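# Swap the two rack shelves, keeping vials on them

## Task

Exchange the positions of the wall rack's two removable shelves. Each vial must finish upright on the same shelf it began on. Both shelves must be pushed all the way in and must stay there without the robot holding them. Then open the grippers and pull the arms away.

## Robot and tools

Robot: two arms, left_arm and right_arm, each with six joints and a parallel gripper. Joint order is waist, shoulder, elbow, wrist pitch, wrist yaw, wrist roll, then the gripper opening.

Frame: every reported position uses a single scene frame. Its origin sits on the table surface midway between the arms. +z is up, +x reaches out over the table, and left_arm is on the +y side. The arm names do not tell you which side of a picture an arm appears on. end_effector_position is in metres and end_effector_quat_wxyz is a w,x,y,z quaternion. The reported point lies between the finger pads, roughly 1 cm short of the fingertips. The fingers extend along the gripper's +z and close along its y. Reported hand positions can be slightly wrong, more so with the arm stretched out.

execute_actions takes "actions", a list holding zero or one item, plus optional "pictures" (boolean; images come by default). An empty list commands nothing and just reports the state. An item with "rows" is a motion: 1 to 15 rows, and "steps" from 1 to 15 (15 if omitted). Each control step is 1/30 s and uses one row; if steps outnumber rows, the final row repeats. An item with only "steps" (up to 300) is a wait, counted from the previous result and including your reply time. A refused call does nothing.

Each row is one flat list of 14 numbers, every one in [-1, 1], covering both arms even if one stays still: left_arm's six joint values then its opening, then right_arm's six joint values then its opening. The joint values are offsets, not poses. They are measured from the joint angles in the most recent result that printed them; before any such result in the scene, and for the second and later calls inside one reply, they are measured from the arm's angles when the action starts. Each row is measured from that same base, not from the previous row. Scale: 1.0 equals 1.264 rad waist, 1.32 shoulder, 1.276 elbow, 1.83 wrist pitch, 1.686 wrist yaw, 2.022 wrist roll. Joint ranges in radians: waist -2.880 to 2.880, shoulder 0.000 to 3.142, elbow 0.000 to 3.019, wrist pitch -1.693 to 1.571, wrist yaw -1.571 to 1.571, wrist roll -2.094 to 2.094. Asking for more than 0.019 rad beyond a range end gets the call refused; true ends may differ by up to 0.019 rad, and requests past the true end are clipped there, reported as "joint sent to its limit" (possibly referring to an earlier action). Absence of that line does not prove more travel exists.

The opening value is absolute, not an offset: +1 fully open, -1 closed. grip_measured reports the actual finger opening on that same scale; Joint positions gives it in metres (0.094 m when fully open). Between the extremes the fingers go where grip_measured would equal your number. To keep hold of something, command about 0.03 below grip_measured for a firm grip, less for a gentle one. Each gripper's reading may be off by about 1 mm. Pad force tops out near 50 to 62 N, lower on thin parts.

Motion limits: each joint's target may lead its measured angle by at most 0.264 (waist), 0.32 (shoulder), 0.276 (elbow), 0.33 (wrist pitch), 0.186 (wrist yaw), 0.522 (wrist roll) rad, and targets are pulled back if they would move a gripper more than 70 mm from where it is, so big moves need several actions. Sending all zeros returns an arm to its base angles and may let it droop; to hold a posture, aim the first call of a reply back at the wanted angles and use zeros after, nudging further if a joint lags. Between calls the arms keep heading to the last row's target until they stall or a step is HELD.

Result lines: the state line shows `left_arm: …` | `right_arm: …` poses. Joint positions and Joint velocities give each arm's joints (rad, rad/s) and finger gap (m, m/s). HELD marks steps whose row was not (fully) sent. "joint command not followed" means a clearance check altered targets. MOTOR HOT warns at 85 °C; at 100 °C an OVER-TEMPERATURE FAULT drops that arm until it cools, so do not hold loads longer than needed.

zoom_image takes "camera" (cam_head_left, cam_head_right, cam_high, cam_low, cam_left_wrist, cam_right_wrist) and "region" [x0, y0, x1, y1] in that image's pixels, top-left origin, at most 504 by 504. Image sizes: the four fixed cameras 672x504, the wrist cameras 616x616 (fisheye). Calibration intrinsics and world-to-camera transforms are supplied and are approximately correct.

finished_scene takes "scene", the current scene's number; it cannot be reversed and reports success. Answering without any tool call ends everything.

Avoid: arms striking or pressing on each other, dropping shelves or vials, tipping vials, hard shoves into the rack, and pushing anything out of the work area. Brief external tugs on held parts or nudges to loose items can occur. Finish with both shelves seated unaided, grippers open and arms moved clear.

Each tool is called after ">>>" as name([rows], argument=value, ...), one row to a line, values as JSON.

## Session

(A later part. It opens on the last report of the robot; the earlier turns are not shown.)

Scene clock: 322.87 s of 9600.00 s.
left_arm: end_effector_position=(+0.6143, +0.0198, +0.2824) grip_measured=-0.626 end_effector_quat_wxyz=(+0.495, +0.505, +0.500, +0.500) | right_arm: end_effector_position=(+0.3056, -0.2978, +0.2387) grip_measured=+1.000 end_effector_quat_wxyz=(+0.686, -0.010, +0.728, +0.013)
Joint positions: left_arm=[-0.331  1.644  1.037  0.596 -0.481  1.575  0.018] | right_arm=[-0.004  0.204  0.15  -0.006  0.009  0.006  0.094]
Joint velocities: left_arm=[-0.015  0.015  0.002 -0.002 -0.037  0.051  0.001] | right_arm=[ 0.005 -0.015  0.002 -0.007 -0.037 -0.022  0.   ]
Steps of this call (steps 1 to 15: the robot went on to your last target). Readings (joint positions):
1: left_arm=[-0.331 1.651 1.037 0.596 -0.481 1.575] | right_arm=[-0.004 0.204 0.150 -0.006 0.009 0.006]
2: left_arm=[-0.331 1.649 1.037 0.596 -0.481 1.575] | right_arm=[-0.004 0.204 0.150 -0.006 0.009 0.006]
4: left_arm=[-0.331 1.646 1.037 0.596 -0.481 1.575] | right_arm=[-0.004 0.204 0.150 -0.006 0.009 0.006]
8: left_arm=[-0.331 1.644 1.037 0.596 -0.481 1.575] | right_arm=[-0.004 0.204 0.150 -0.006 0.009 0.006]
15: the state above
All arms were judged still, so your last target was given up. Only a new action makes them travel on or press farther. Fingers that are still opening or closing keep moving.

>>> execute_actions([
  {"rows":[[0.008,-0.025,0.062,0.012,0.002,0,-0.655,0,0,0.01,0,0,0,1],[0.009,-0.025,0.066,0.012,0.002,0,-0.655,0,0,0.01,0,0,0,1],[0.011,-0.025,0.071,0.011,0.002,0,-0.655,0,0,0.01,0,0,0,1],[0.012,-0.022,0.075,0.011,0.003,0,-0.655,0,0,0.01,0,0,0,1],[0.014,-0.018,0.08,0.01,0.004,0,-0.655,0,0,0.01,0,0,0,1],[0.015,-0.015,0.084,0.01,0.004,0,-0.655,0,0,0.01,0,0,0,1],[0.017,-0.011,0.089,0.009,0.005,0,-0.655,0,0,0.01,0,0,0,1],[0.018,-0.008,0.093,0.009,0.006,0,-0.655,0,0,0.01,0,0,0,1],[0.019,-0.005,0.098,0.008,0.007,0,-0.655,0,0,0.01,0,0,0,1],[0.021,-0.001,0.102,0.008,0.008,0,-0.655,0,0,0.01,0,0,0,1],[0.022,0.002,0.107,0.007,0.009,0,-0.655,0,0,0.01,0,0,0,1],[0.024,0.006,0.111,0.007,0.01,0,-0.655,0,0,0.01,0,0,0,1],[0.025,0.009,0.116,0.006,0.01,0,-0.655,0,0,0.01,0,0,0,1],[0.027,0.013,0.12,0.006,0.011,0,-0.655,0,0,0.01,0,0,0,1],[0.028,0.016,0.125,0.005,0.012,0,-0.655,0,0,0.01,0,0,0,1]]},
], pictures=false)

>>> execute_actions([
  {"steps":15},
])

Scene clock: 329.40 s of 9600.00 s.
left_arm: end_effector_position=(+0.6368, +0.0215, +0.2878) grip_measured=-0.626 end_effector_quat_wxyz=(+0.498, +0.499, +0.500, +0.503) | right_arm: end_effector_position=(+0.3056, -0.2978, +0.2387) grip_measured=+1.000 end_effector_quat_wxyz=(+0.686, -0.010, +0.728, +0.013)
Joint positions: left_arm=[-0.31   1.685  1.099  0.589 -0.466  1.575  0.018] | right_arm=[-0.004  0.204  0.15  -0.006  0.009  0.006  0.094]
Joint velocities: left_arm=[ 0.063  0.122  0.154 -0.046 -0.022 -0.051  0.001] | right_arm=[-0.005 -0.015 -0.007  0.007  0.022 -0.022  0.   ]
Steps of this call (steps 1 to 90: nothing new was sent; then 3.03 s passed at rest; steps 91 to 105: all 15 steps of this action). Readings (joint positions):
91: left_arm=[-0.331 1.644 1.037 0.596 -0.481 1.575] | right_arm=[-0.004 0.204 0.150 -0.006 0.009 0.006]
92: left_arm=[-0.331 1.644 1.037 0.596 -0.481 1.575] | right_arm=[-0.004 0.204 0.150 -0.006 0.009 0.006]
94: left_arm=[-0.331 1.644 1.037 0.596 -0.481 1.575] | right_arm=[-0.004 0.204 0.150 -0.006 0.009 0.006]
98: left_arm=[-0.326 1.652 1.052 0.594 -0.476 1.575] | right_arm=[-0.004 0.204 0.150 -0.006 0.009 0.006]
105: the state above

Scene clock: 329.90 s of 9600.00 s.
left_arm: end_effector_position=(+0.6418, +0.0213, +0.2833) grip_measured=-0.626 end_effector_quat_wxyz=(+0.495, +0.501, +0.501, +0.502) | right_arm: end_effector_position=(+0.3056, -0.2978, +0.2387) grip_measured=+1.000 end_effector_quat_wxyz=(+0.686, -0.010, +0.728, +0.013)
Joint positions: left_arm=[-0.306  1.7    1.11   0.584 -0.463  1.575  0.018] | right_arm=[-0.004  0.204  0.15  -0.006  0.009  0.006  0.094]
Joint velocities: left_arm=[-0.005 -0.015 -0.002 -0.002 -0.022 -0.007 -0.001] | right_arm=[-0.015  0.005  0.012 -0.007 -0.066 -0.051  0.   ]
Steps of this call (steps 1 to 15: the robot went on to your last target). Readings (joint positions):
1: left_arm=[-0.308 1.690 1.104 0.588 -0.464 1.575] | right_arm=[-0.004 0.204 0.150 -0.006 0.009 0.006]
2: left_arm=[-0.307 1.693 1.107 0.587 -0.463 1.575] | right_arm=[-0.004 0.204 0.150 -0.006 0.009 0.006]
4: left_arm=[-0.306 1.698 1.110 0.587 -0.463 1.575] | right_arm=[-0.004 0.204 0.150 -0.006 0.009 0.006]
8: left_arm=[-0.306 1.700 1.110 0.584 -0.463 1.575] | right_arm=[-0.004 0.204 0.150 -0.006 0.009 0.006]
15: the state above
camera_calibration (this result's frames):
cam_left_wrist: T_world_to_cam=[[-0.0119849, 0.00905551, -0.999887, 0.290165], [-0.583783, 0.811783, 0.0143493, 0.36095], [0.811821, 0.583889, -0.00444272, -0.409599], [0, 0, 0, 1]] pos_world=[0.546715, -0.0564799, 0.283133]
cam_right_wrist: T_world_to_cam=[[0.026551, -0.999643, -0.00297866, -0.309013], [-0.620163, -0.0141347, -0.784346, 0.379409], [0.784024, 0.0226724, -0.620317, 0.0379042], [0, 0, 0, 1]] pos_world=[0.213782, -0.304399, 0.32018]

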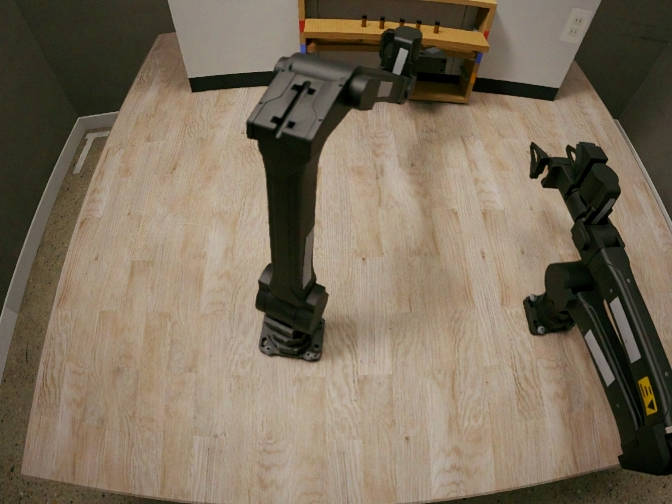

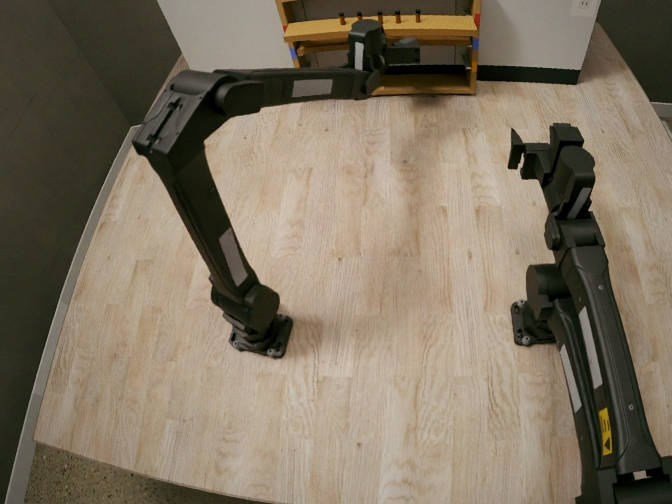

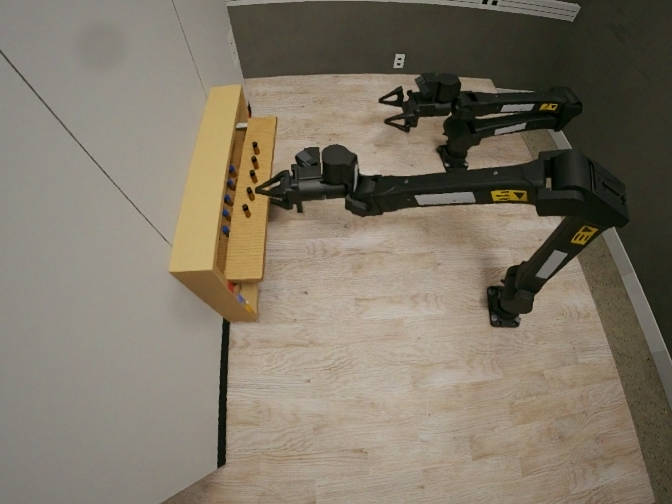

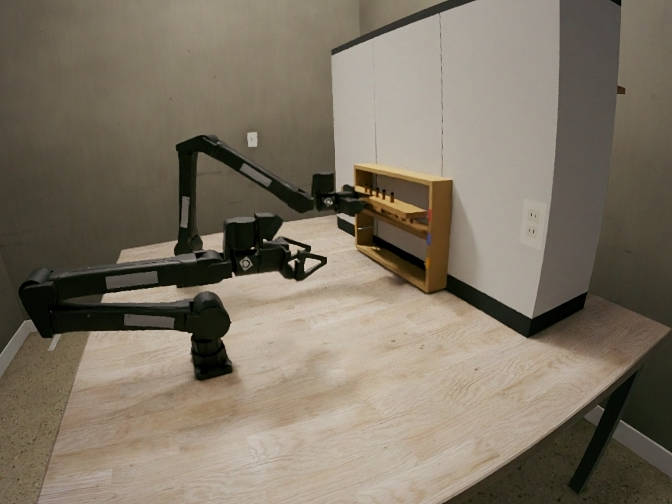

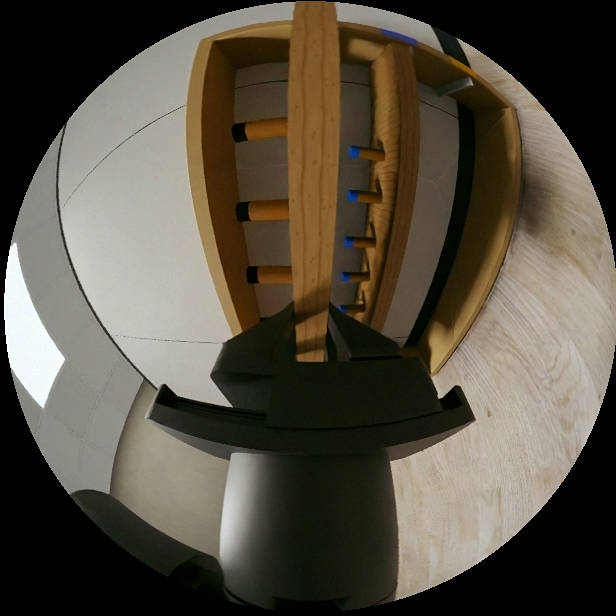

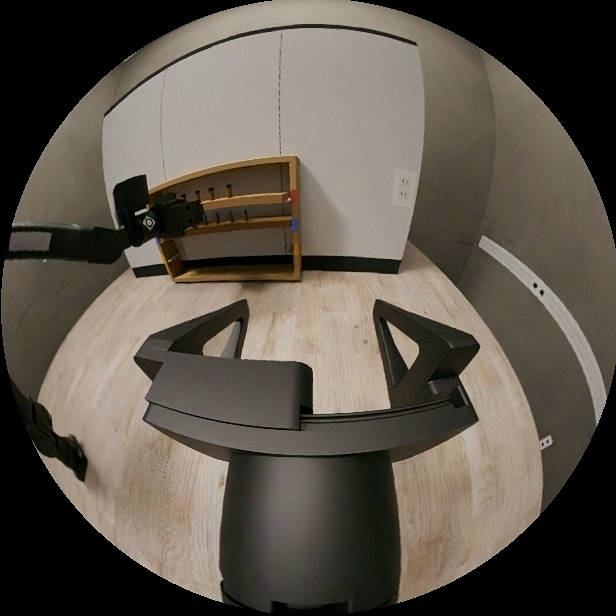

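>>> execute_actions(actions=[])

Scene clock: 341.10 s of 9600.00 s.
left_arm: end_effector_position=(+0.6418, +0.0213, +0.2833) grip_measured=-0.626 end_effector_quat_wxyz=(+0.495, +0.501, +0.501, +0.502) | right_arm: end_effector_position=(+0.3056, -0.2978, +0.2387) grip_measured=+1.000 end_effector_quat_wxyz=(+0.686, -0.010, +0.728, +0.013)
Joint positions: left_arm=[-0.306  1.7    1.11   0.584 -0.463  1.575  0.018] | right_arm=[-0.004  0.204  0.15  -0.006  0.009  0.006  0.094]
Joint velocities: left_arm=[-0.015  0.005  0.002 -0.002  0.081 -0.007 -0.   ] | right_arm=[ 0.015 -0.005 -0.012  0.012  0.007  0.007  0.   ]
Steps of this call (steps 1 to 15: the robot went on to your last target; steps 16 to 90: nothing new was sent; then 8.20 s passed at rest). Readings (joint positions):
1: left_arm=[-0.306 1.700 1.110 0.584 -0.463 1.575] | right_arm=[-0.004 0.204 0.150 -0.006 0.009 0.006]
2: left_arm=[-0.306 1.700 1.110 0.584 -0.463 1.575] | right_arm=[-0.004 0.204 0.150 -0.006 0.009 0.006]
4: left_arm=[-0.306 1.700 1.110 0.584 -0.463 1.575] | right_arm=[-0.004 0.204 0.150 -0.006 0.009 0.006]
8: left_arm=[-0.306 1.700 1.110 0.584 -0.463 1.575] | right_arm=[-0.004 0.204 0.150 -0.006 0.009 0.006]
90: the state above
All arms were judged still, so your last target was given up. Only a new action makes them travel on or press farther. Fingers that are still opening or closing keep moving.
camera_calibration (this result's frames):
cam_left_wrist: T_world_to_cam=[[-0.0119849, 0.00905551, -0.999887, 0.290165], [-0.583783, 0.811783, 0.0143493, 0.36095], [0.811821, 0.583889, -0.00444272, -0.409599], [0, 0, 0, 1]] pos_world=[0.546715, -0.0564799, 0.283133]
cam_right_wrist: T_world_to_cam=[[0.026551, -0.999643, -0.00297866, -0.309013], [-0.620163, -0.0141347, -0.784346, 0.379409], [0.784024, 0.0226724, -0.620317, 0.0379042], [0, 0, 0, 1]] pos_world=[0.213782, -0.304399, 0.32018]

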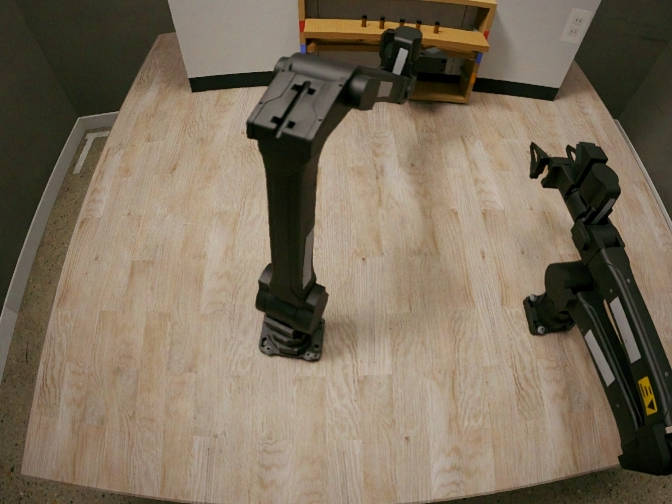

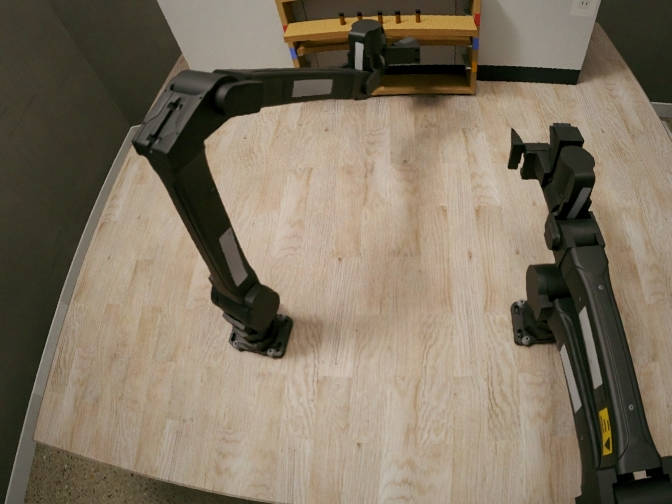

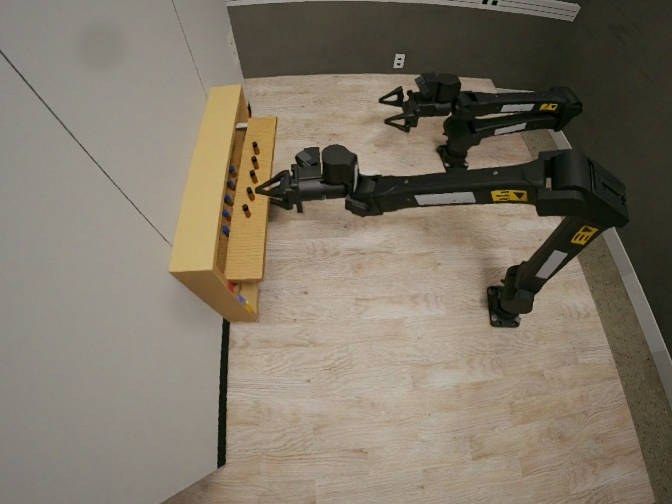

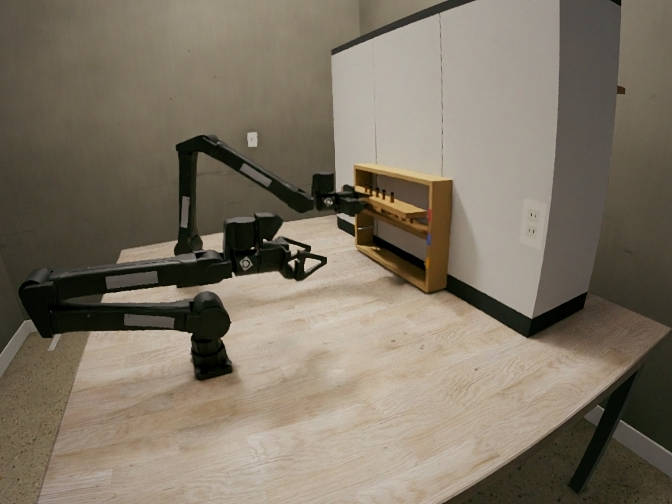

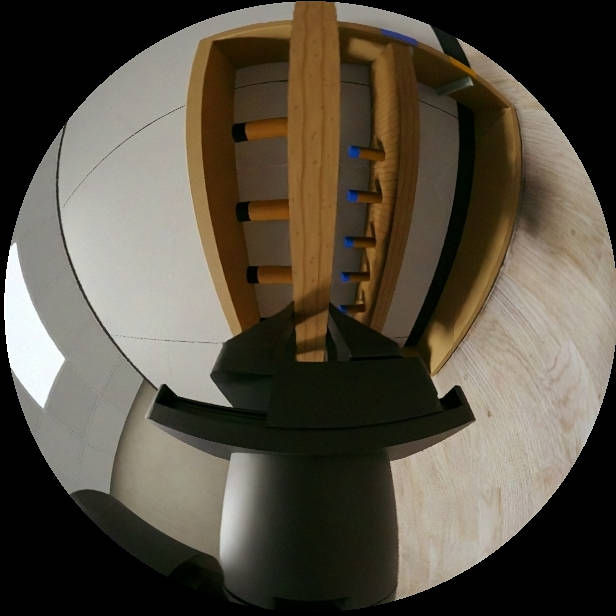

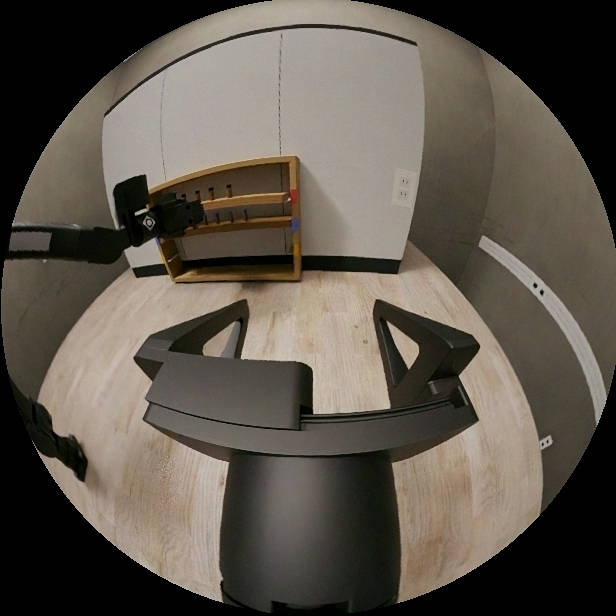

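>>> execute_actions([
  {"rows":[[0,-0.03,0.06,0.011,0,0,-0.655,0,0,0.01,0,0,0,1],[0,-0.03,0.066,0.011,0,0,-0.655,0,0,0.01,0,0,0,1],[0.004,-0.03,0.072,0.01,0,0,-0.655,0,0,0.01,0,0,0,1],[0.006,-0.028,0.077,0.009,0.002,0,-0.655,0,0,0.01,0,0,0,1],[0.008,-0.025,0.082,0.008,0.003,0,-0.655,0,0,0.01,0,0,0,1],[0.01,-0.022,0.086,0.007,0.004,0,-0.655,0,0,0.01,0,0,0,1],[0.011,-0.019,0.089,0.006,0.005,0,-0.655,0,0,0.01,0,0,0,1],[0.012,-0.016,0.092,0.005,0.006,0,-0.655,0,0,0.01,0,0,0,1],[0.013,-0.013,0.092,0.005,0.007,0,-0.655,0,0,0.01,0,0,0,1],[0.013,-0.011,0.092,0.005,0.008,0,-0.655,0,0,0.01,0,0,0,1]],"steps":15},
])

>>> execute_actions([
  {"steps":10},
], pictures=false)

>>> zoom_image(camera="cam_low", region=[330, 150, 470, 290])

Scene clock: 345.90 s of 9600.00 s.
left_arm: end_effector_position=(+0.6510, +0.0189, +0.2874) grip_measured=-0.626 end_effector_quat_wxyz=(+0.499, +0.501, +0.499, +0.501) | right_arm: end_effector_position=(+0.3056, -0.2978, +0.2387) grip_measured=+1.000 end_effector_quat_wxyz=(+0.686, -0.010, +0.728, +0.013)
Joint positions: left_arm=[-0.302  1.715  1.14   0.575 -0.452  1.575  0.018] | right_arm=[-0.004  0.204  0.15  -0.006  0.009  0.006  0.094]
Joint velocities: left_arm=[ 0.015  0.005  0.002  0.012 -0.007 -0.007 -0.001] | right_arm=[ 0.005  0.005 -0.007 -0.002  0.066 -0.022  0.   ]
Steps of this call (steps 1 to 90: nothing new was sent; then 1.30 s passed at rest; steps 91 to 105: all 15 steps of this action). Readings (joint positions):
91: left_arm=[-0.306 1.700 1.110 0.584 -0.463 1.575] | right_arm=[-0.004 0.204 0.150 -0.006 0.009 0.006]
92: left_arm=[-0.306 1.700 1.110 0.584 -0.463 1.575] | right_arm=[-0.004 0.204 0.150 -0.006 0.009 0.006]
94: left_arm=[-0.306 1.700 1.110 0.584 -0.463 1.575] | right_arm=[-0.004 0.204 0.150 -0.006 0.009 0.006]
98: left_arm=[-0.306 1.703 1.120 0.576 -0.459 1.575] | right_arm=[-0.004 0.204 0.150 -0.006 0.009 0.006]
105: the state above
camera_calibration (this result's frames):
cam_left_wrist: T_world_to_cam=[[-0.00715705, 0.00673692, -0.999952, 0.291315], [-0.579497, 0.814918, 0.00963799, 0.366688], [0.814943, 0.579538, -0.00192838, -0.418247], [0, 0, 0, 1]] pos_world=[0.555427, -0.0583926, 0.28696]
cam_right_wrist: T_world_to_cam=[[0.026551, -0.999643, -0.00297866, -0.309013], [-0.620163, -0.0141347, -0.784346, 0.379409], [0.784024, 0.0226724, -0.620317, 0.0379042], [0, 0, 0, 1]] pos_world=[0.213782, -0.304399, 0.32018]

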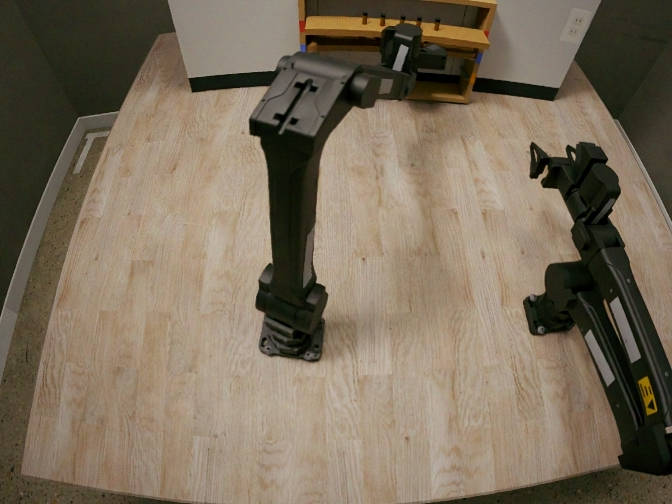

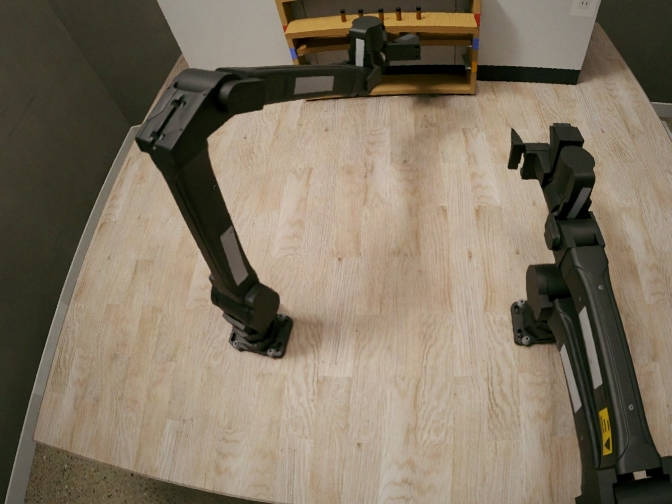

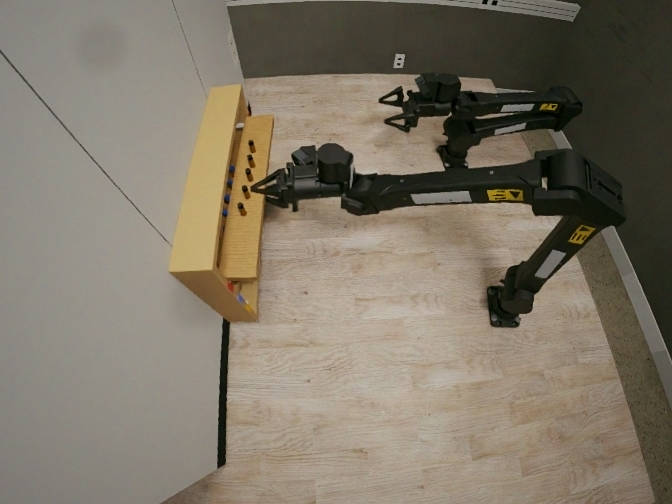

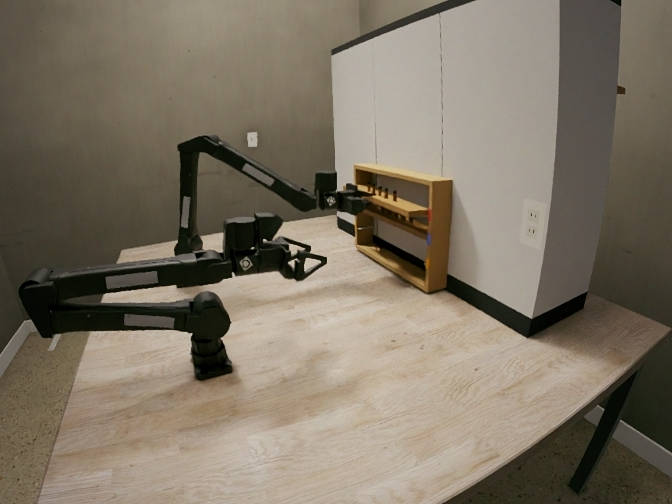

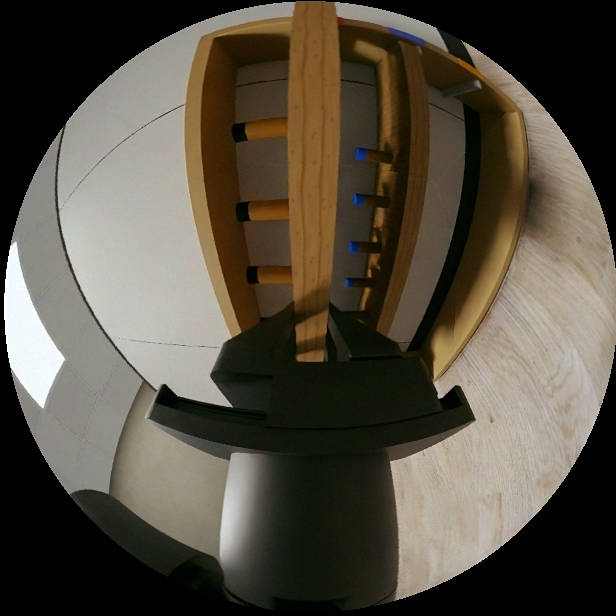

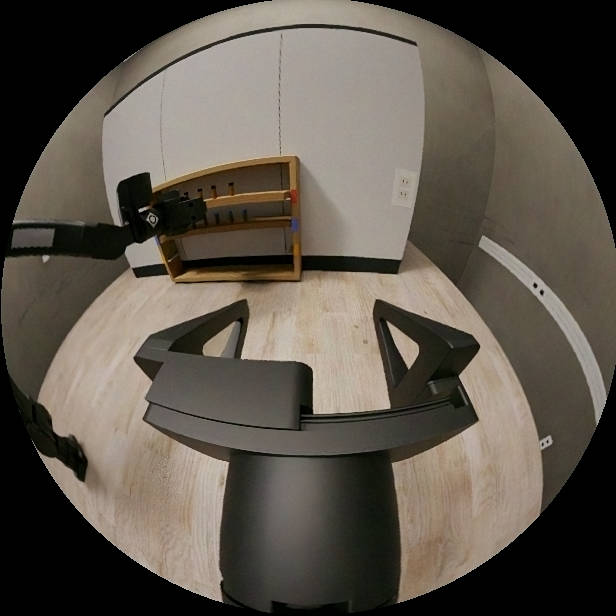

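Scene clock: 346.23 s of 9600.00 s.
left_arm: end_effector_position=(+0.6513, +0.0193, +0.2865) grip_measured=-0.626 end_effector_quat_wxyz=(+0.498, +0.501, +0.500, +0.501) | right_arm: end_effector_position=(+0.3056, -0.2978, +0.2387) grip_measured=+1.000 end_effector_quat_wxyz=(+0.686, -0.010, +0.728, +0.013)
Joint positions: left_arm=[-0.301  1.717  1.14   0.575 -0.452  1.575  0.018] | right_arm=[-0.004  0.204  0.15  -0.006  0.009  0.006  0.094]
Joint velocities: left_arm=[-0.005  0.005 -0.017 -0.017 -0.022  0.037 -0.001] | right_arm=[-0.015  0.005 -0.007 -0.017 -0.037 -0.095  0.   ]
Steps of this call (steps 1 to 10: the robot went on to your last target). Readings (joint positions):
1: left_arm=[-0.301 1.716 1.140 0.575 -0.452 1.575] | right_arm=[-0.004 0.204 0.150 -0.006 0.009 0.006]
2: left_arm=[-0.301 1.716 1.140 0.575 -0.452 1.575] | right_arm=[-0.004 0.204 0.150 -0.006 0.009 0.006]
4: left_arm=[-0.301 1.717 1.140 0.575 -0.452 1.575] | right_arm=[-0.004 0.204 0.150 -0.006 0.009 0.006]
8: left_arm=[-0.301 1.717 1.140 0.575 -0.452 1.575] | right_arm=[-0.004 0.204 0.150 -0.006 0.009 0.006]
10: the state above

Region (330, 150, 470, 290) of cam_low's 672x504 image, scaled by 3.600, with more detail than that image has.

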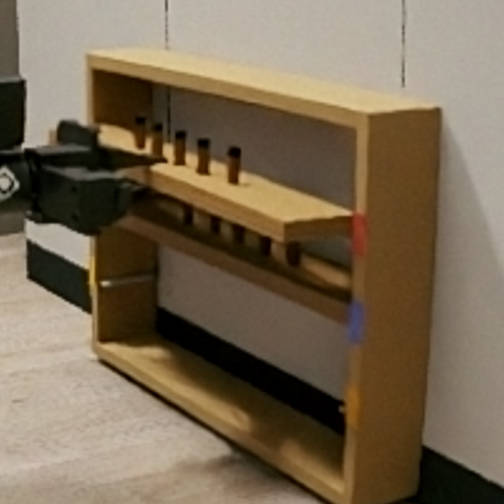

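>>> execute_actions([
  {"rows":[[0.006,-0.028,0.066,0.011,0,0,-0.655,0,0,0.01,0,0,0,1],[0.008,-0.025,0.073,0.01,0.001,0,-0.655,0,0,0.01,0,0,0,1],[0.01,-0.021,0.08,0.009,0.002,0,-0.655,0,0,0.01,0,0,0,1],[0.012,-0.017,0.087,0.007,0.004,0,-0.655,0,0,0.01,0,0,0,1],[0.014,-0.013,0.094,0.006,0.005,0,-0.655,0,0,0.01,0,0,0,1],[0.016,-0.009,0.101,0.005,0.007,0,-0.655,0,0,0.01,0,0,0,1],[0.018,-0.005,0.108,0.003,0.008,0,-0.655,0,0,0.01,0,0,0,1],[0.02,-0.001,0.115,0.002,0.009,0,-0.655,0,0,0.01,0,0,0,1],[0.021,0.003,0.122,0.001,0.01,0,-0.655,0,0,0.01,0,0,0,1],[0.023,0.007,0.129,-0.001,0.012,0,-0.655,0,0,0.01,0,0,0,1],[0.024,0.011,0.136,-0.002,0.013,0,-0.655,0,0,0.01,0,0,0,1],[0.026,0.015,0.143,-0.004,0.014,0,-0.655,0,0,0.01,0,0,0,1],[0.026,0.019,0.143,-0.004,0.015,0,-0.655,0,0,0.01,0,0,0,1]],"steps":15},
], pictures=false)

>>> execute_actions([
  {"steps":12},
], pictures=false)

Scene clock: 353.00 s of 9600.00 s.
left_arm: end_effector_position=(+0.6811, +0.0187, +0.2911) grip_measured=-0.626 end_effector_quat_wxyz=(+0.500, +0.499, +0.499, +0.502) | right_arm: end_effector_position=(+0.3056, -0.2978, +0.2387) grip_measured=+1.000 end_effector_quat_wxyz=(+0.686, -0.010, +0.728, +0.013)
Joint positions: left_arm=[-0.279  1.774  1.23   0.549 -0.431  1.575  0.018] | right_arm=[-0.004  0.204  0.15  -0.006  0.009  0.006  0.094]
Joint velocities: left_arm=[ 0.063  0.103  0.115  0.002 -0.095  0.022  0.001] | right_arm=[-0.015 -0.024 -0.002  0.017 -0.037  0.022  0.   ]
Steps of this call (steps 1 to 15: the robot went on to your last target; steps 16 to 90: nothing new was sent; then 3.27 s passed at rest; steps 91 to 105: all 15 steps of this action). Readings (joint positions):
91: left_arm=[-0.301 1.717 1.140 0.575 -0.452 1.575] | right_arm=[-0.004 0.204 0.150 -0.006 0.009 0.006]
92: left_arm=[-0.301 1.717 1.140 0.575 -0.452 1.575] | right_arm=[-0.004 0.204 0.150 -0.006 0.009 0.006]
94: left_arm=[-0.300 1.718 1.144 0.572 -0.452 1.575] | right_arm=[-0.004 0.204 0.150 -0.006 0.009 0.006]
98: left_arm=[-0.296 1.734 1.172 0.563 -0.442 1.575] | right_arm=[-0.004 0.204 0.150 -0.006 0.009 0.006]
105: the state above

Scene clock: 353.40 s of 9600.00 s.
left_arm: end_effector_position=(+0.6834, +0.0205, +0.2892) grip_measured=-0.626 end_effector_quat_wxyz=(+0.498, +0.499, +0.500, +0.503) | right_arm: end_effector_position=(+0.3056, -0.2978, +0.2387) grip_measured=+1.000 end_effector_quat_wxyz=(+0.686, -0.010, +0.728, +0.013)
Joint positions: left_arm=[-0.275  1.779  1.234  0.547 -0.43   1.575  0.018] | right_arm=[-0.004  0.204  0.15  -0.006  0.009  0.006  0.094]
Joint velocities: left_arm=[ 0.005 -0.005  0.002 -0.012 -0.022 -0.066 -0.001] | right_arm=[-0.005  0.015 -0.002 -0.007  0.037 -0.007  0.   ]
Steps of this call (steps 1 to 12: the robot went on to your last target). Readings (joint positions):
1: left_arm=[-0.277 1.777 1.233 0.549 -0.431 1.575] | right_arm=[-0.004 0.204 0.150 -0.006 0.009 0.006]
2: left_arm=[-0.276 1.778 1.234 0.549 -0.431 1.575] | right_arm=[-0.004 0.204 0.150 -0.006 0.009 0.006]
4: left_arm=[-0.275 1.779 1.234 0.547 -0.431 1.575] | right_arm=[-0.004 0.204 0.150 -0.006 0.009 0.006]
8: left_arm=[-0.275 1.779 1.234 0.547 -0.430 1.575] | right_arm=[-0.004 0.204 0.150 -0.006 0.009 0.006]
12: the state above

>>> execute_actions([
  {"rows":[[0.005,-0.028,0.066,0.011,0,0,-0.655,0,0,0.01,0,0,0,1],[0.007,-0.024,0.073,0.01,0.001,0,-0.655,0,0,0.01,0,0,0,1],[0.008,-0.019,0.081,0.009,0.003,0,-0.655,0,0,0.01,0,0,0,1],[0.01,-0.014,0.088,0.008,0.004,0,-0.655,0,0,0.01,0,0,0,1],[0.012,-0.009,0.096,0.007,0.006,0,-0.655,0,0,0.01,0,0,0,1],[0.014,-0.004,0.103,0.006,0.007,0,-0.655,0,0,0.01,0,0,0,1],[0.015,0.001,0.111,0.005,0.009,0,-0.655,0,0,0.01,0,0,0,1],[0.017,0.006,0.118,0.004,0.01,0,-0.655,0,0,0.01,0,0,0,1],[0.019,0.011,0.126,0.003,0.011,0,-0.655,0,0,0.01,0,0,0,1],[0.02,0.016,0.134,0.002,0.013,0,-0.655,0,0,0.01,0,0,0,1],[0.022,0.021,0.141,0.001,0.014,0,-0.655,0,0,0.01,0,0,0,1],[0.024,0.026,0.149,0,0.015,0,-0.655,0,0,0.01,0,0,0,1],[0.024,0.03,0.149,-0.001,0.016,0,-0.655,0,0,0.01,0,0,0,1],[0.024,0.034,0.149,-0.001,0.016,0,-0.655,0,0,0.01,0,0,0,1]],"steps":15},
], pictures=false)

>>> execute_actions([
  {"steps":12},
])

Scene clock: 358.07 s of 9600.00 s.
left_arm: end_effector_position=(+0.7154, +0.0182, +0.2861) grip_measured=-0.626 end_effector_quat_wxyz=(+0.500, +0.499, +0.499, +0.503) | right_arm: end_effector_position=(+0.3056, -0.2978, +0.2387) grip_measured=+1.000 end_effector_quat_wxyz=(+0.686, -0.010, +0.728, +0.013)
Joint positions: left_arm=[-0.256  1.852  1.33   0.528 -0.409  1.576  0.018] | right_arm=[-0.004  0.204  0.15  -0.006  0.009  0.006  0.094]
Joint velocities: left_arm=[ 0.034  0.103  0.071 -0.002 -0.007  0.037  0.   ] | right_arm=[-0.024 -0.015  0.002  0.012 -0.066  0.007  0.   ]
Steps of this call (steps 1 to 15: the robot went on to your last target; steps 16 to 90: nothing new was sent; then 1.17 s passed at rest; steps 91 to 105: all 15 steps of this action). Readings (joint positions):
91: left_arm=[-0.275 1.779 1.234 0.547 -0.430 1.575] | right_arm=[-0.004 0.204 0.150 -0.006 0.009 0.006]
92: left_arm=[-0.275 1.779 1.234 0.547 -0.430 1.575] | right_arm=[-0.004 0.204 0.150 -0.006 0.009 0.006]
94: left_arm=[-0.275 1.781 1.237 0.545 -0.430 1.575] | right_arm=[-0.004 0.204 0.150 -0.006 0.009 0.006]
98: left_arm=[-0.272 1.802 1.269 0.538 -0.421 1.575] | right_arm=[-0.004 0.204 0.150 -0.006 0.009 0.006]
105: the state above

Scene clock: 358.47 s of 9600.00 s.
left_arm: end_effector_position=(+0.7164, +0.0185, +0.2840) grip_measured=-0.626 end_effector_quat_wxyz=(+0.498, +0.500, +0.499, +0.503) | right_arm: end_effector_position=(+0.3056, -0.2978, +0.2387) grip_measured=+1.000 end_effector_quat_wxyz=(+0.686, -0.010, +0.728, +0.013)
Joint positions: left_arm=[-0.255  1.855  1.331  0.526 -0.41   1.577  0.018] | right_arm=[-0.004  0.204  0.15  -0.006  0.009  0.006  0.094]
Joint velocities: left_arm=[ 0.005 -0.005  0.002  0.007  0.037 -0.095 -0.   ] | right_arm=[-0.005 -0.005  0.007 -0.022 -0.037  0.007  0.   ]
Steps of this call (steps 1 to 12: the robot went on to your last target). Readings (joint positions):
1: left_arm=[-0.255 1.855 1.331 0.528 -0.410 1.577] | right_arm=[-0.004 0.204 0.150 -0.006 0.009 0.006]
2: left_arm=[-0.255 1.855 1.331 0.528 -0.410 1.577] | right_arm=[-0.004 0.204 0.150 -0.006 0.009 0.006]
4: left_arm=[-0.255 1.855 1.331 0.527 -0.410 1.577] | right_arm=[-0.004 0.204 0.150 -0.006 0.009 0.006]
8: left_arm=[-0.255 1.855 1.331 0.526 -0.410 1.577] | right_arm=[-0.004 0.204 0.150 -0.006 0.009 0.006]
12: the state above
camera_calibration (this result's frames):
cam_left_wrist: T_world_to_cam=[[-0.00474405, 0.00793188, -0.999957, 0.286723], [-0.582316, 0.812911, 0.00921084, 0.407165], [0.812949, 0.582335, 0.000762372, -0.470695], [0, 0, 0, 1]] pos_world=[0.62111, -0.059161, 0.283319]
cam_right_wrist: T_world_to_cam=[[0.026551, -0.999643, -0.00297866, -0.309013], [-0.620163, -0.0141347, -0.784346, 0.379409], [0.784024, 0.0226724, -0.620317, 0.0379042], [0, 0, 0, 1]] pos_world=[0.213782, -0.304399, 0.32018]

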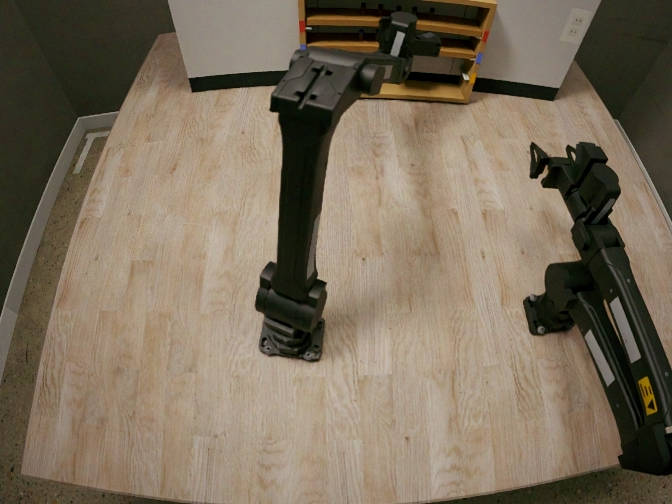

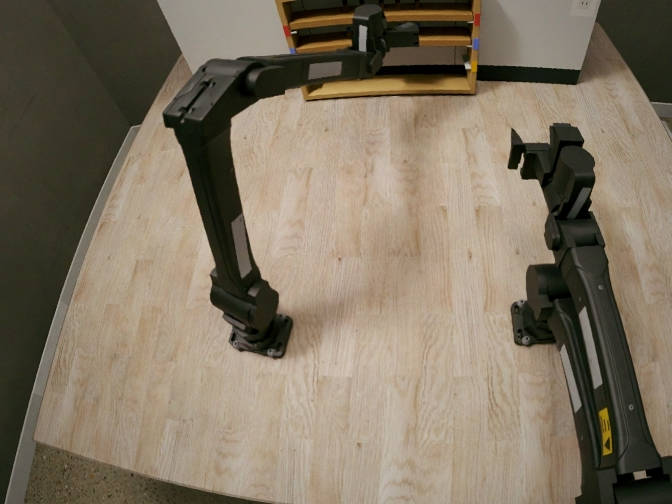

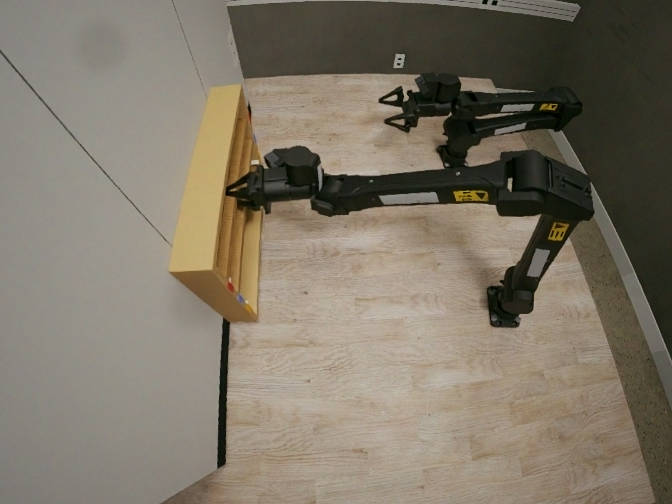

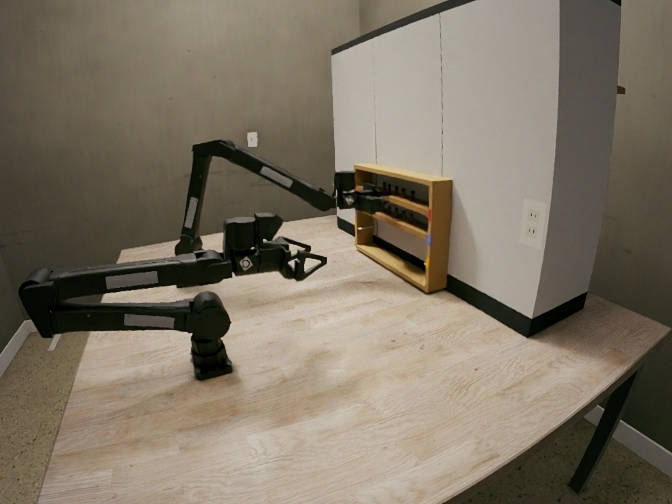

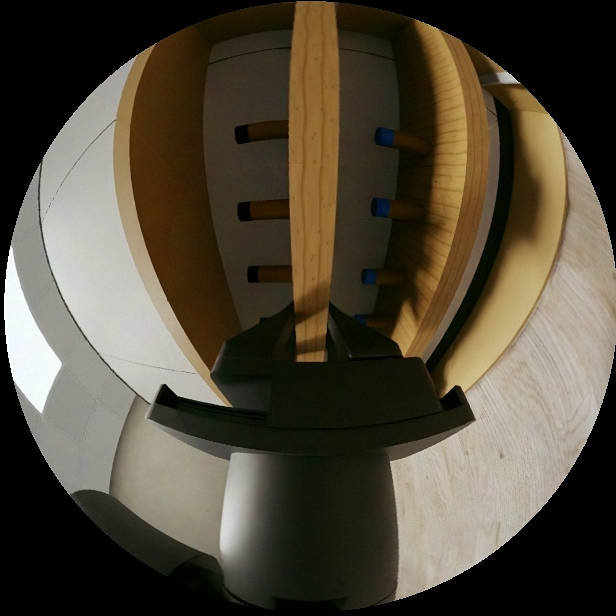

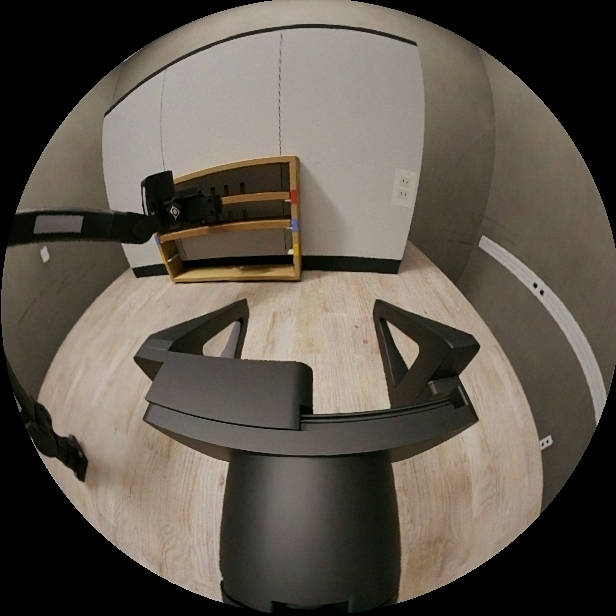

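>>> execute_actions([
  {"rows":[[0.006,-0.026,0.06,0.011,-0.003,0,-0.655,0,0,0.01,0,0,0,1],[0.008,-0.024,0.065,0.011,-0.005,0,-0.655,0,0,0.01,0,0,0,1],[0.01,-0.022,0.07,0.011,-0.007,0,-0.655,0,0,0.01,0,0,0,1],[0.01,-0.02,0.074,0.011,-0.008,0,-0.655,0,0,0.01,0,0,0,1],[0.01,-0.018,0.076,0.011,-0.008,0,-0.655,0,0,0.01,0,0,0,1],[0.01,-0.016,0.076,0.011,-0.008,0,-0.655,0,0,0.01,0,0,0,1],[0.01,-0.014,0.076,0.011,-0.008,0,-0.655,0,0,0.01,0,0,0,1],[0.01,-0.012,0.076,0.011,-0.008,0,-0.655,0,0,0.01,0,0,0,1],[0.01,-0.01,0.076,0.011,-0.008,0,-0.655,0,0,0.01,0,0,0,1],[0.01,-0.008,0.076,0.011,-0.008,0,-0.655,0,0,0.01,0,0,0,1]],"steps":15},
], pictures=false)

>>> execute_actions([
  {"steps":10},
], pictures=false)

Scene clock: 363.90 s of 9600.00 s.
left_arm: end_effector_position=(+0.7165, +0.0200, +0.2832) grip_measured=-0.626 end_effector_quat_wxyz=(+0.495, +0.498, +0.502, +0.505) | right_arm: end_effector_position=(+0.3056, -0.2978, +0.2387) grip_measured=+1.000 end_effector_quat_wxyz=(+0.686, -0.010, +0.728, +0.013)
Joint positions: left_arm=[-0.255  1.857  1.331  0.526 -0.419  1.578  0.018] | right_arm=[-0.004  0.204  0.15  -0.006  0.009  0.006  0.094]
Joint velocities: left_arm=[-0.005 -0.015 -0.007  0.012 -0.007 -0.095 -0.001] | right_arm=[-0.015  0.005 -0.012 -0.012  0.037  0.051  0.   ]
Steps of this call (steps 1 to 15: the robot went on to your last target; steps 16 to 90: nothing new was sent; then 1.93 s passed at rest; steps 91 to 105: all 15 steps of this action). Readings (joint positions):
91: left_arm=[-0.255 1.855 1.331 0.526 -0.412 1.577] | right_arm=[-0.004 0.204 0.150 -0.006 0.009 0.006]
92: left_arm=[-0.255 1.855 1.331 0.526 -0.414 1.577] | right_arm=[-0.004 0.204 0.150 -0.006 0.009 0.006]
94: left_arm=[-0.255 1.855 1.331 0.526 -0.418 1.577] | right_arm=[-0.004 0.204 0.150 -0.006 0.009 0.006]
98: left_arm=[-0.255 1.856 1.331 0.526 -0.419 1.578] | right_arm=[-0.004 0.204 0.150 -0.006 0.009 0.006]
105: the state above

Scene clock: 364.23 s of 9600.00 s.
left_arm: end_effector_position=(+0.7165, +0.0200, +0.2832) grip_measured=-0.626 end_effector_quat_wxyz=(+0.495, +0.498, +0.502, +0.505) | right_arm: end_effector_position=(+0.3056, -0.2978, +0.2387) grip_measured=+1.000 end_effector_quat_wxyz=(+0.686, -0.010, +0.728, +0.013)
Joint positions: left_arm=[-0.255  1.857  1.331  0.526 -0.419  1.578  0.018] | right_arm=[-0.004  0.204  0.15  -0.006  0.009  0.006  0.094]
Joint velocities: left_arm=[-0.005 -0.005 -0.012  0.007 -0.095  0.007 -0.   ] | right_arm=[ 0.005 -0.005 -0.017 -0.007  0.007 -0.037  0.   ]
Steps of this call (steps 1 to 10: the robot went on to your last target). Readings (joint positions):
1: left_arm=[-0.255 1.857 1.331 0.526 -0.419 1.578] | right_arm=[-0.004 0.204 0.150 -0.006 0.009 0.006]
2: left_arm=[-0.255 1.857 1.331 0.526 -0.419 1.578] | right_arm=[-0.004 0.204 0.150 -0.006 0.009 0.006]
4: left_arm=[-0.255 1.857 1.331 0.526 -0.419 1.578] | right_arm=[-0.004 0.204 0.150 -0.006 0.009 0.006]
8: left_arm=[-0.255 1.857 1.331 0.526 -0.419 1.578] | right_arm=[-0.004 0.204 0.150 -0.006 0.009 0.006]
10: the state above

>>> execute_actions([
  {"rows":[[0,-0.015,0.05,0.008,0,0,-0.655,0,0,0.01,0,0,0,1],[0,-0.013,0.04,0.008,0,0,-0.655,0,0,0.01,0,0,0,1],[0,-0.011,0.035,0.008,0,0,-0.655,0,0,0.01,0,0,0,1],[0,-0.009,0.03,0.008,0,0,-0.655,0,0,0.01,0,0,0,1],[0,-0.007,0.03,0.008,0,0,-0.655,0,0,0.01,0,0,0,1],[0,-0.005,0.03,0.008,0,0,-0.655,0,0,0.01,0,0,0,1],[0,-0.003,0.03,0.008,0,0,-0.655,0,0,0.01,0,0,0,1],[0,-0.001,0.03,0.008,0,0,-0.655,0,0,0.01,0,0,0,1]],"steps":15},
], pictures=false)

Scene clock: 368.37 s of 9600.00 s.
left_arm: end_effector_position=(+0.7164, +0.0196, +0.2829) grip_measured=-0.626 end_effector_quat_wxyz=(+0.495, +0.498, +0.502, +0.505) | right_arm: end_effector_position=(+0.3056, -0.2978, +0.2387) grip_measured=+1.000 end_effector_quat_wxyz=(+0.686, -0.010, +0.728, +0.013)
Joint positions: left_arm=[-0.256  1.857  1.331  0.526 -0.42   1.578  0.018] | right_arm=[-0.004  0.204  0.15  -0.006  0.009  0.006  0.094]
Joint velocities: left_arm=[-0.024 -0.005 -0.017 -0.017 -0.022  0.066  0.   ] | right_arm=[ 0.005 -0.015 -0.012 -0.017 -0.037 -0.007  0.   ]
Steps of this call (steps 1 to 15: the robot went on to your last target; steps 16 to 90: nothing new was sent; then 0.63 s passed at rest; steps 91 to 105: all 15 steps of this action). Readings (joint positions):
91: left_arm=[-0.256 1.857 1.331 0.526 -0.419 1.578] | right_arm=[-0.004 0.204 0.150 -0.006 0.009 0.006]
92: left_arm=[-0.256 1.857 1.331 0.526 -0.419 1.578] | right_arm=[-0.004 0.204 0.150 -0.006 0.009 0.006]
94: left_arm=[-0.256 1.857 1.331 0.526 -0.419 1.578] | right_arm=[-0.004 0.204 0.150 -0.006 0.009 0.006]
98: left_arm=[-0.256 1.857 1.331 0.526 -0.420 1.578] | right_arm=[-0.004 0.204 0.150 -0.006 0.009 0.006]
105: the state above


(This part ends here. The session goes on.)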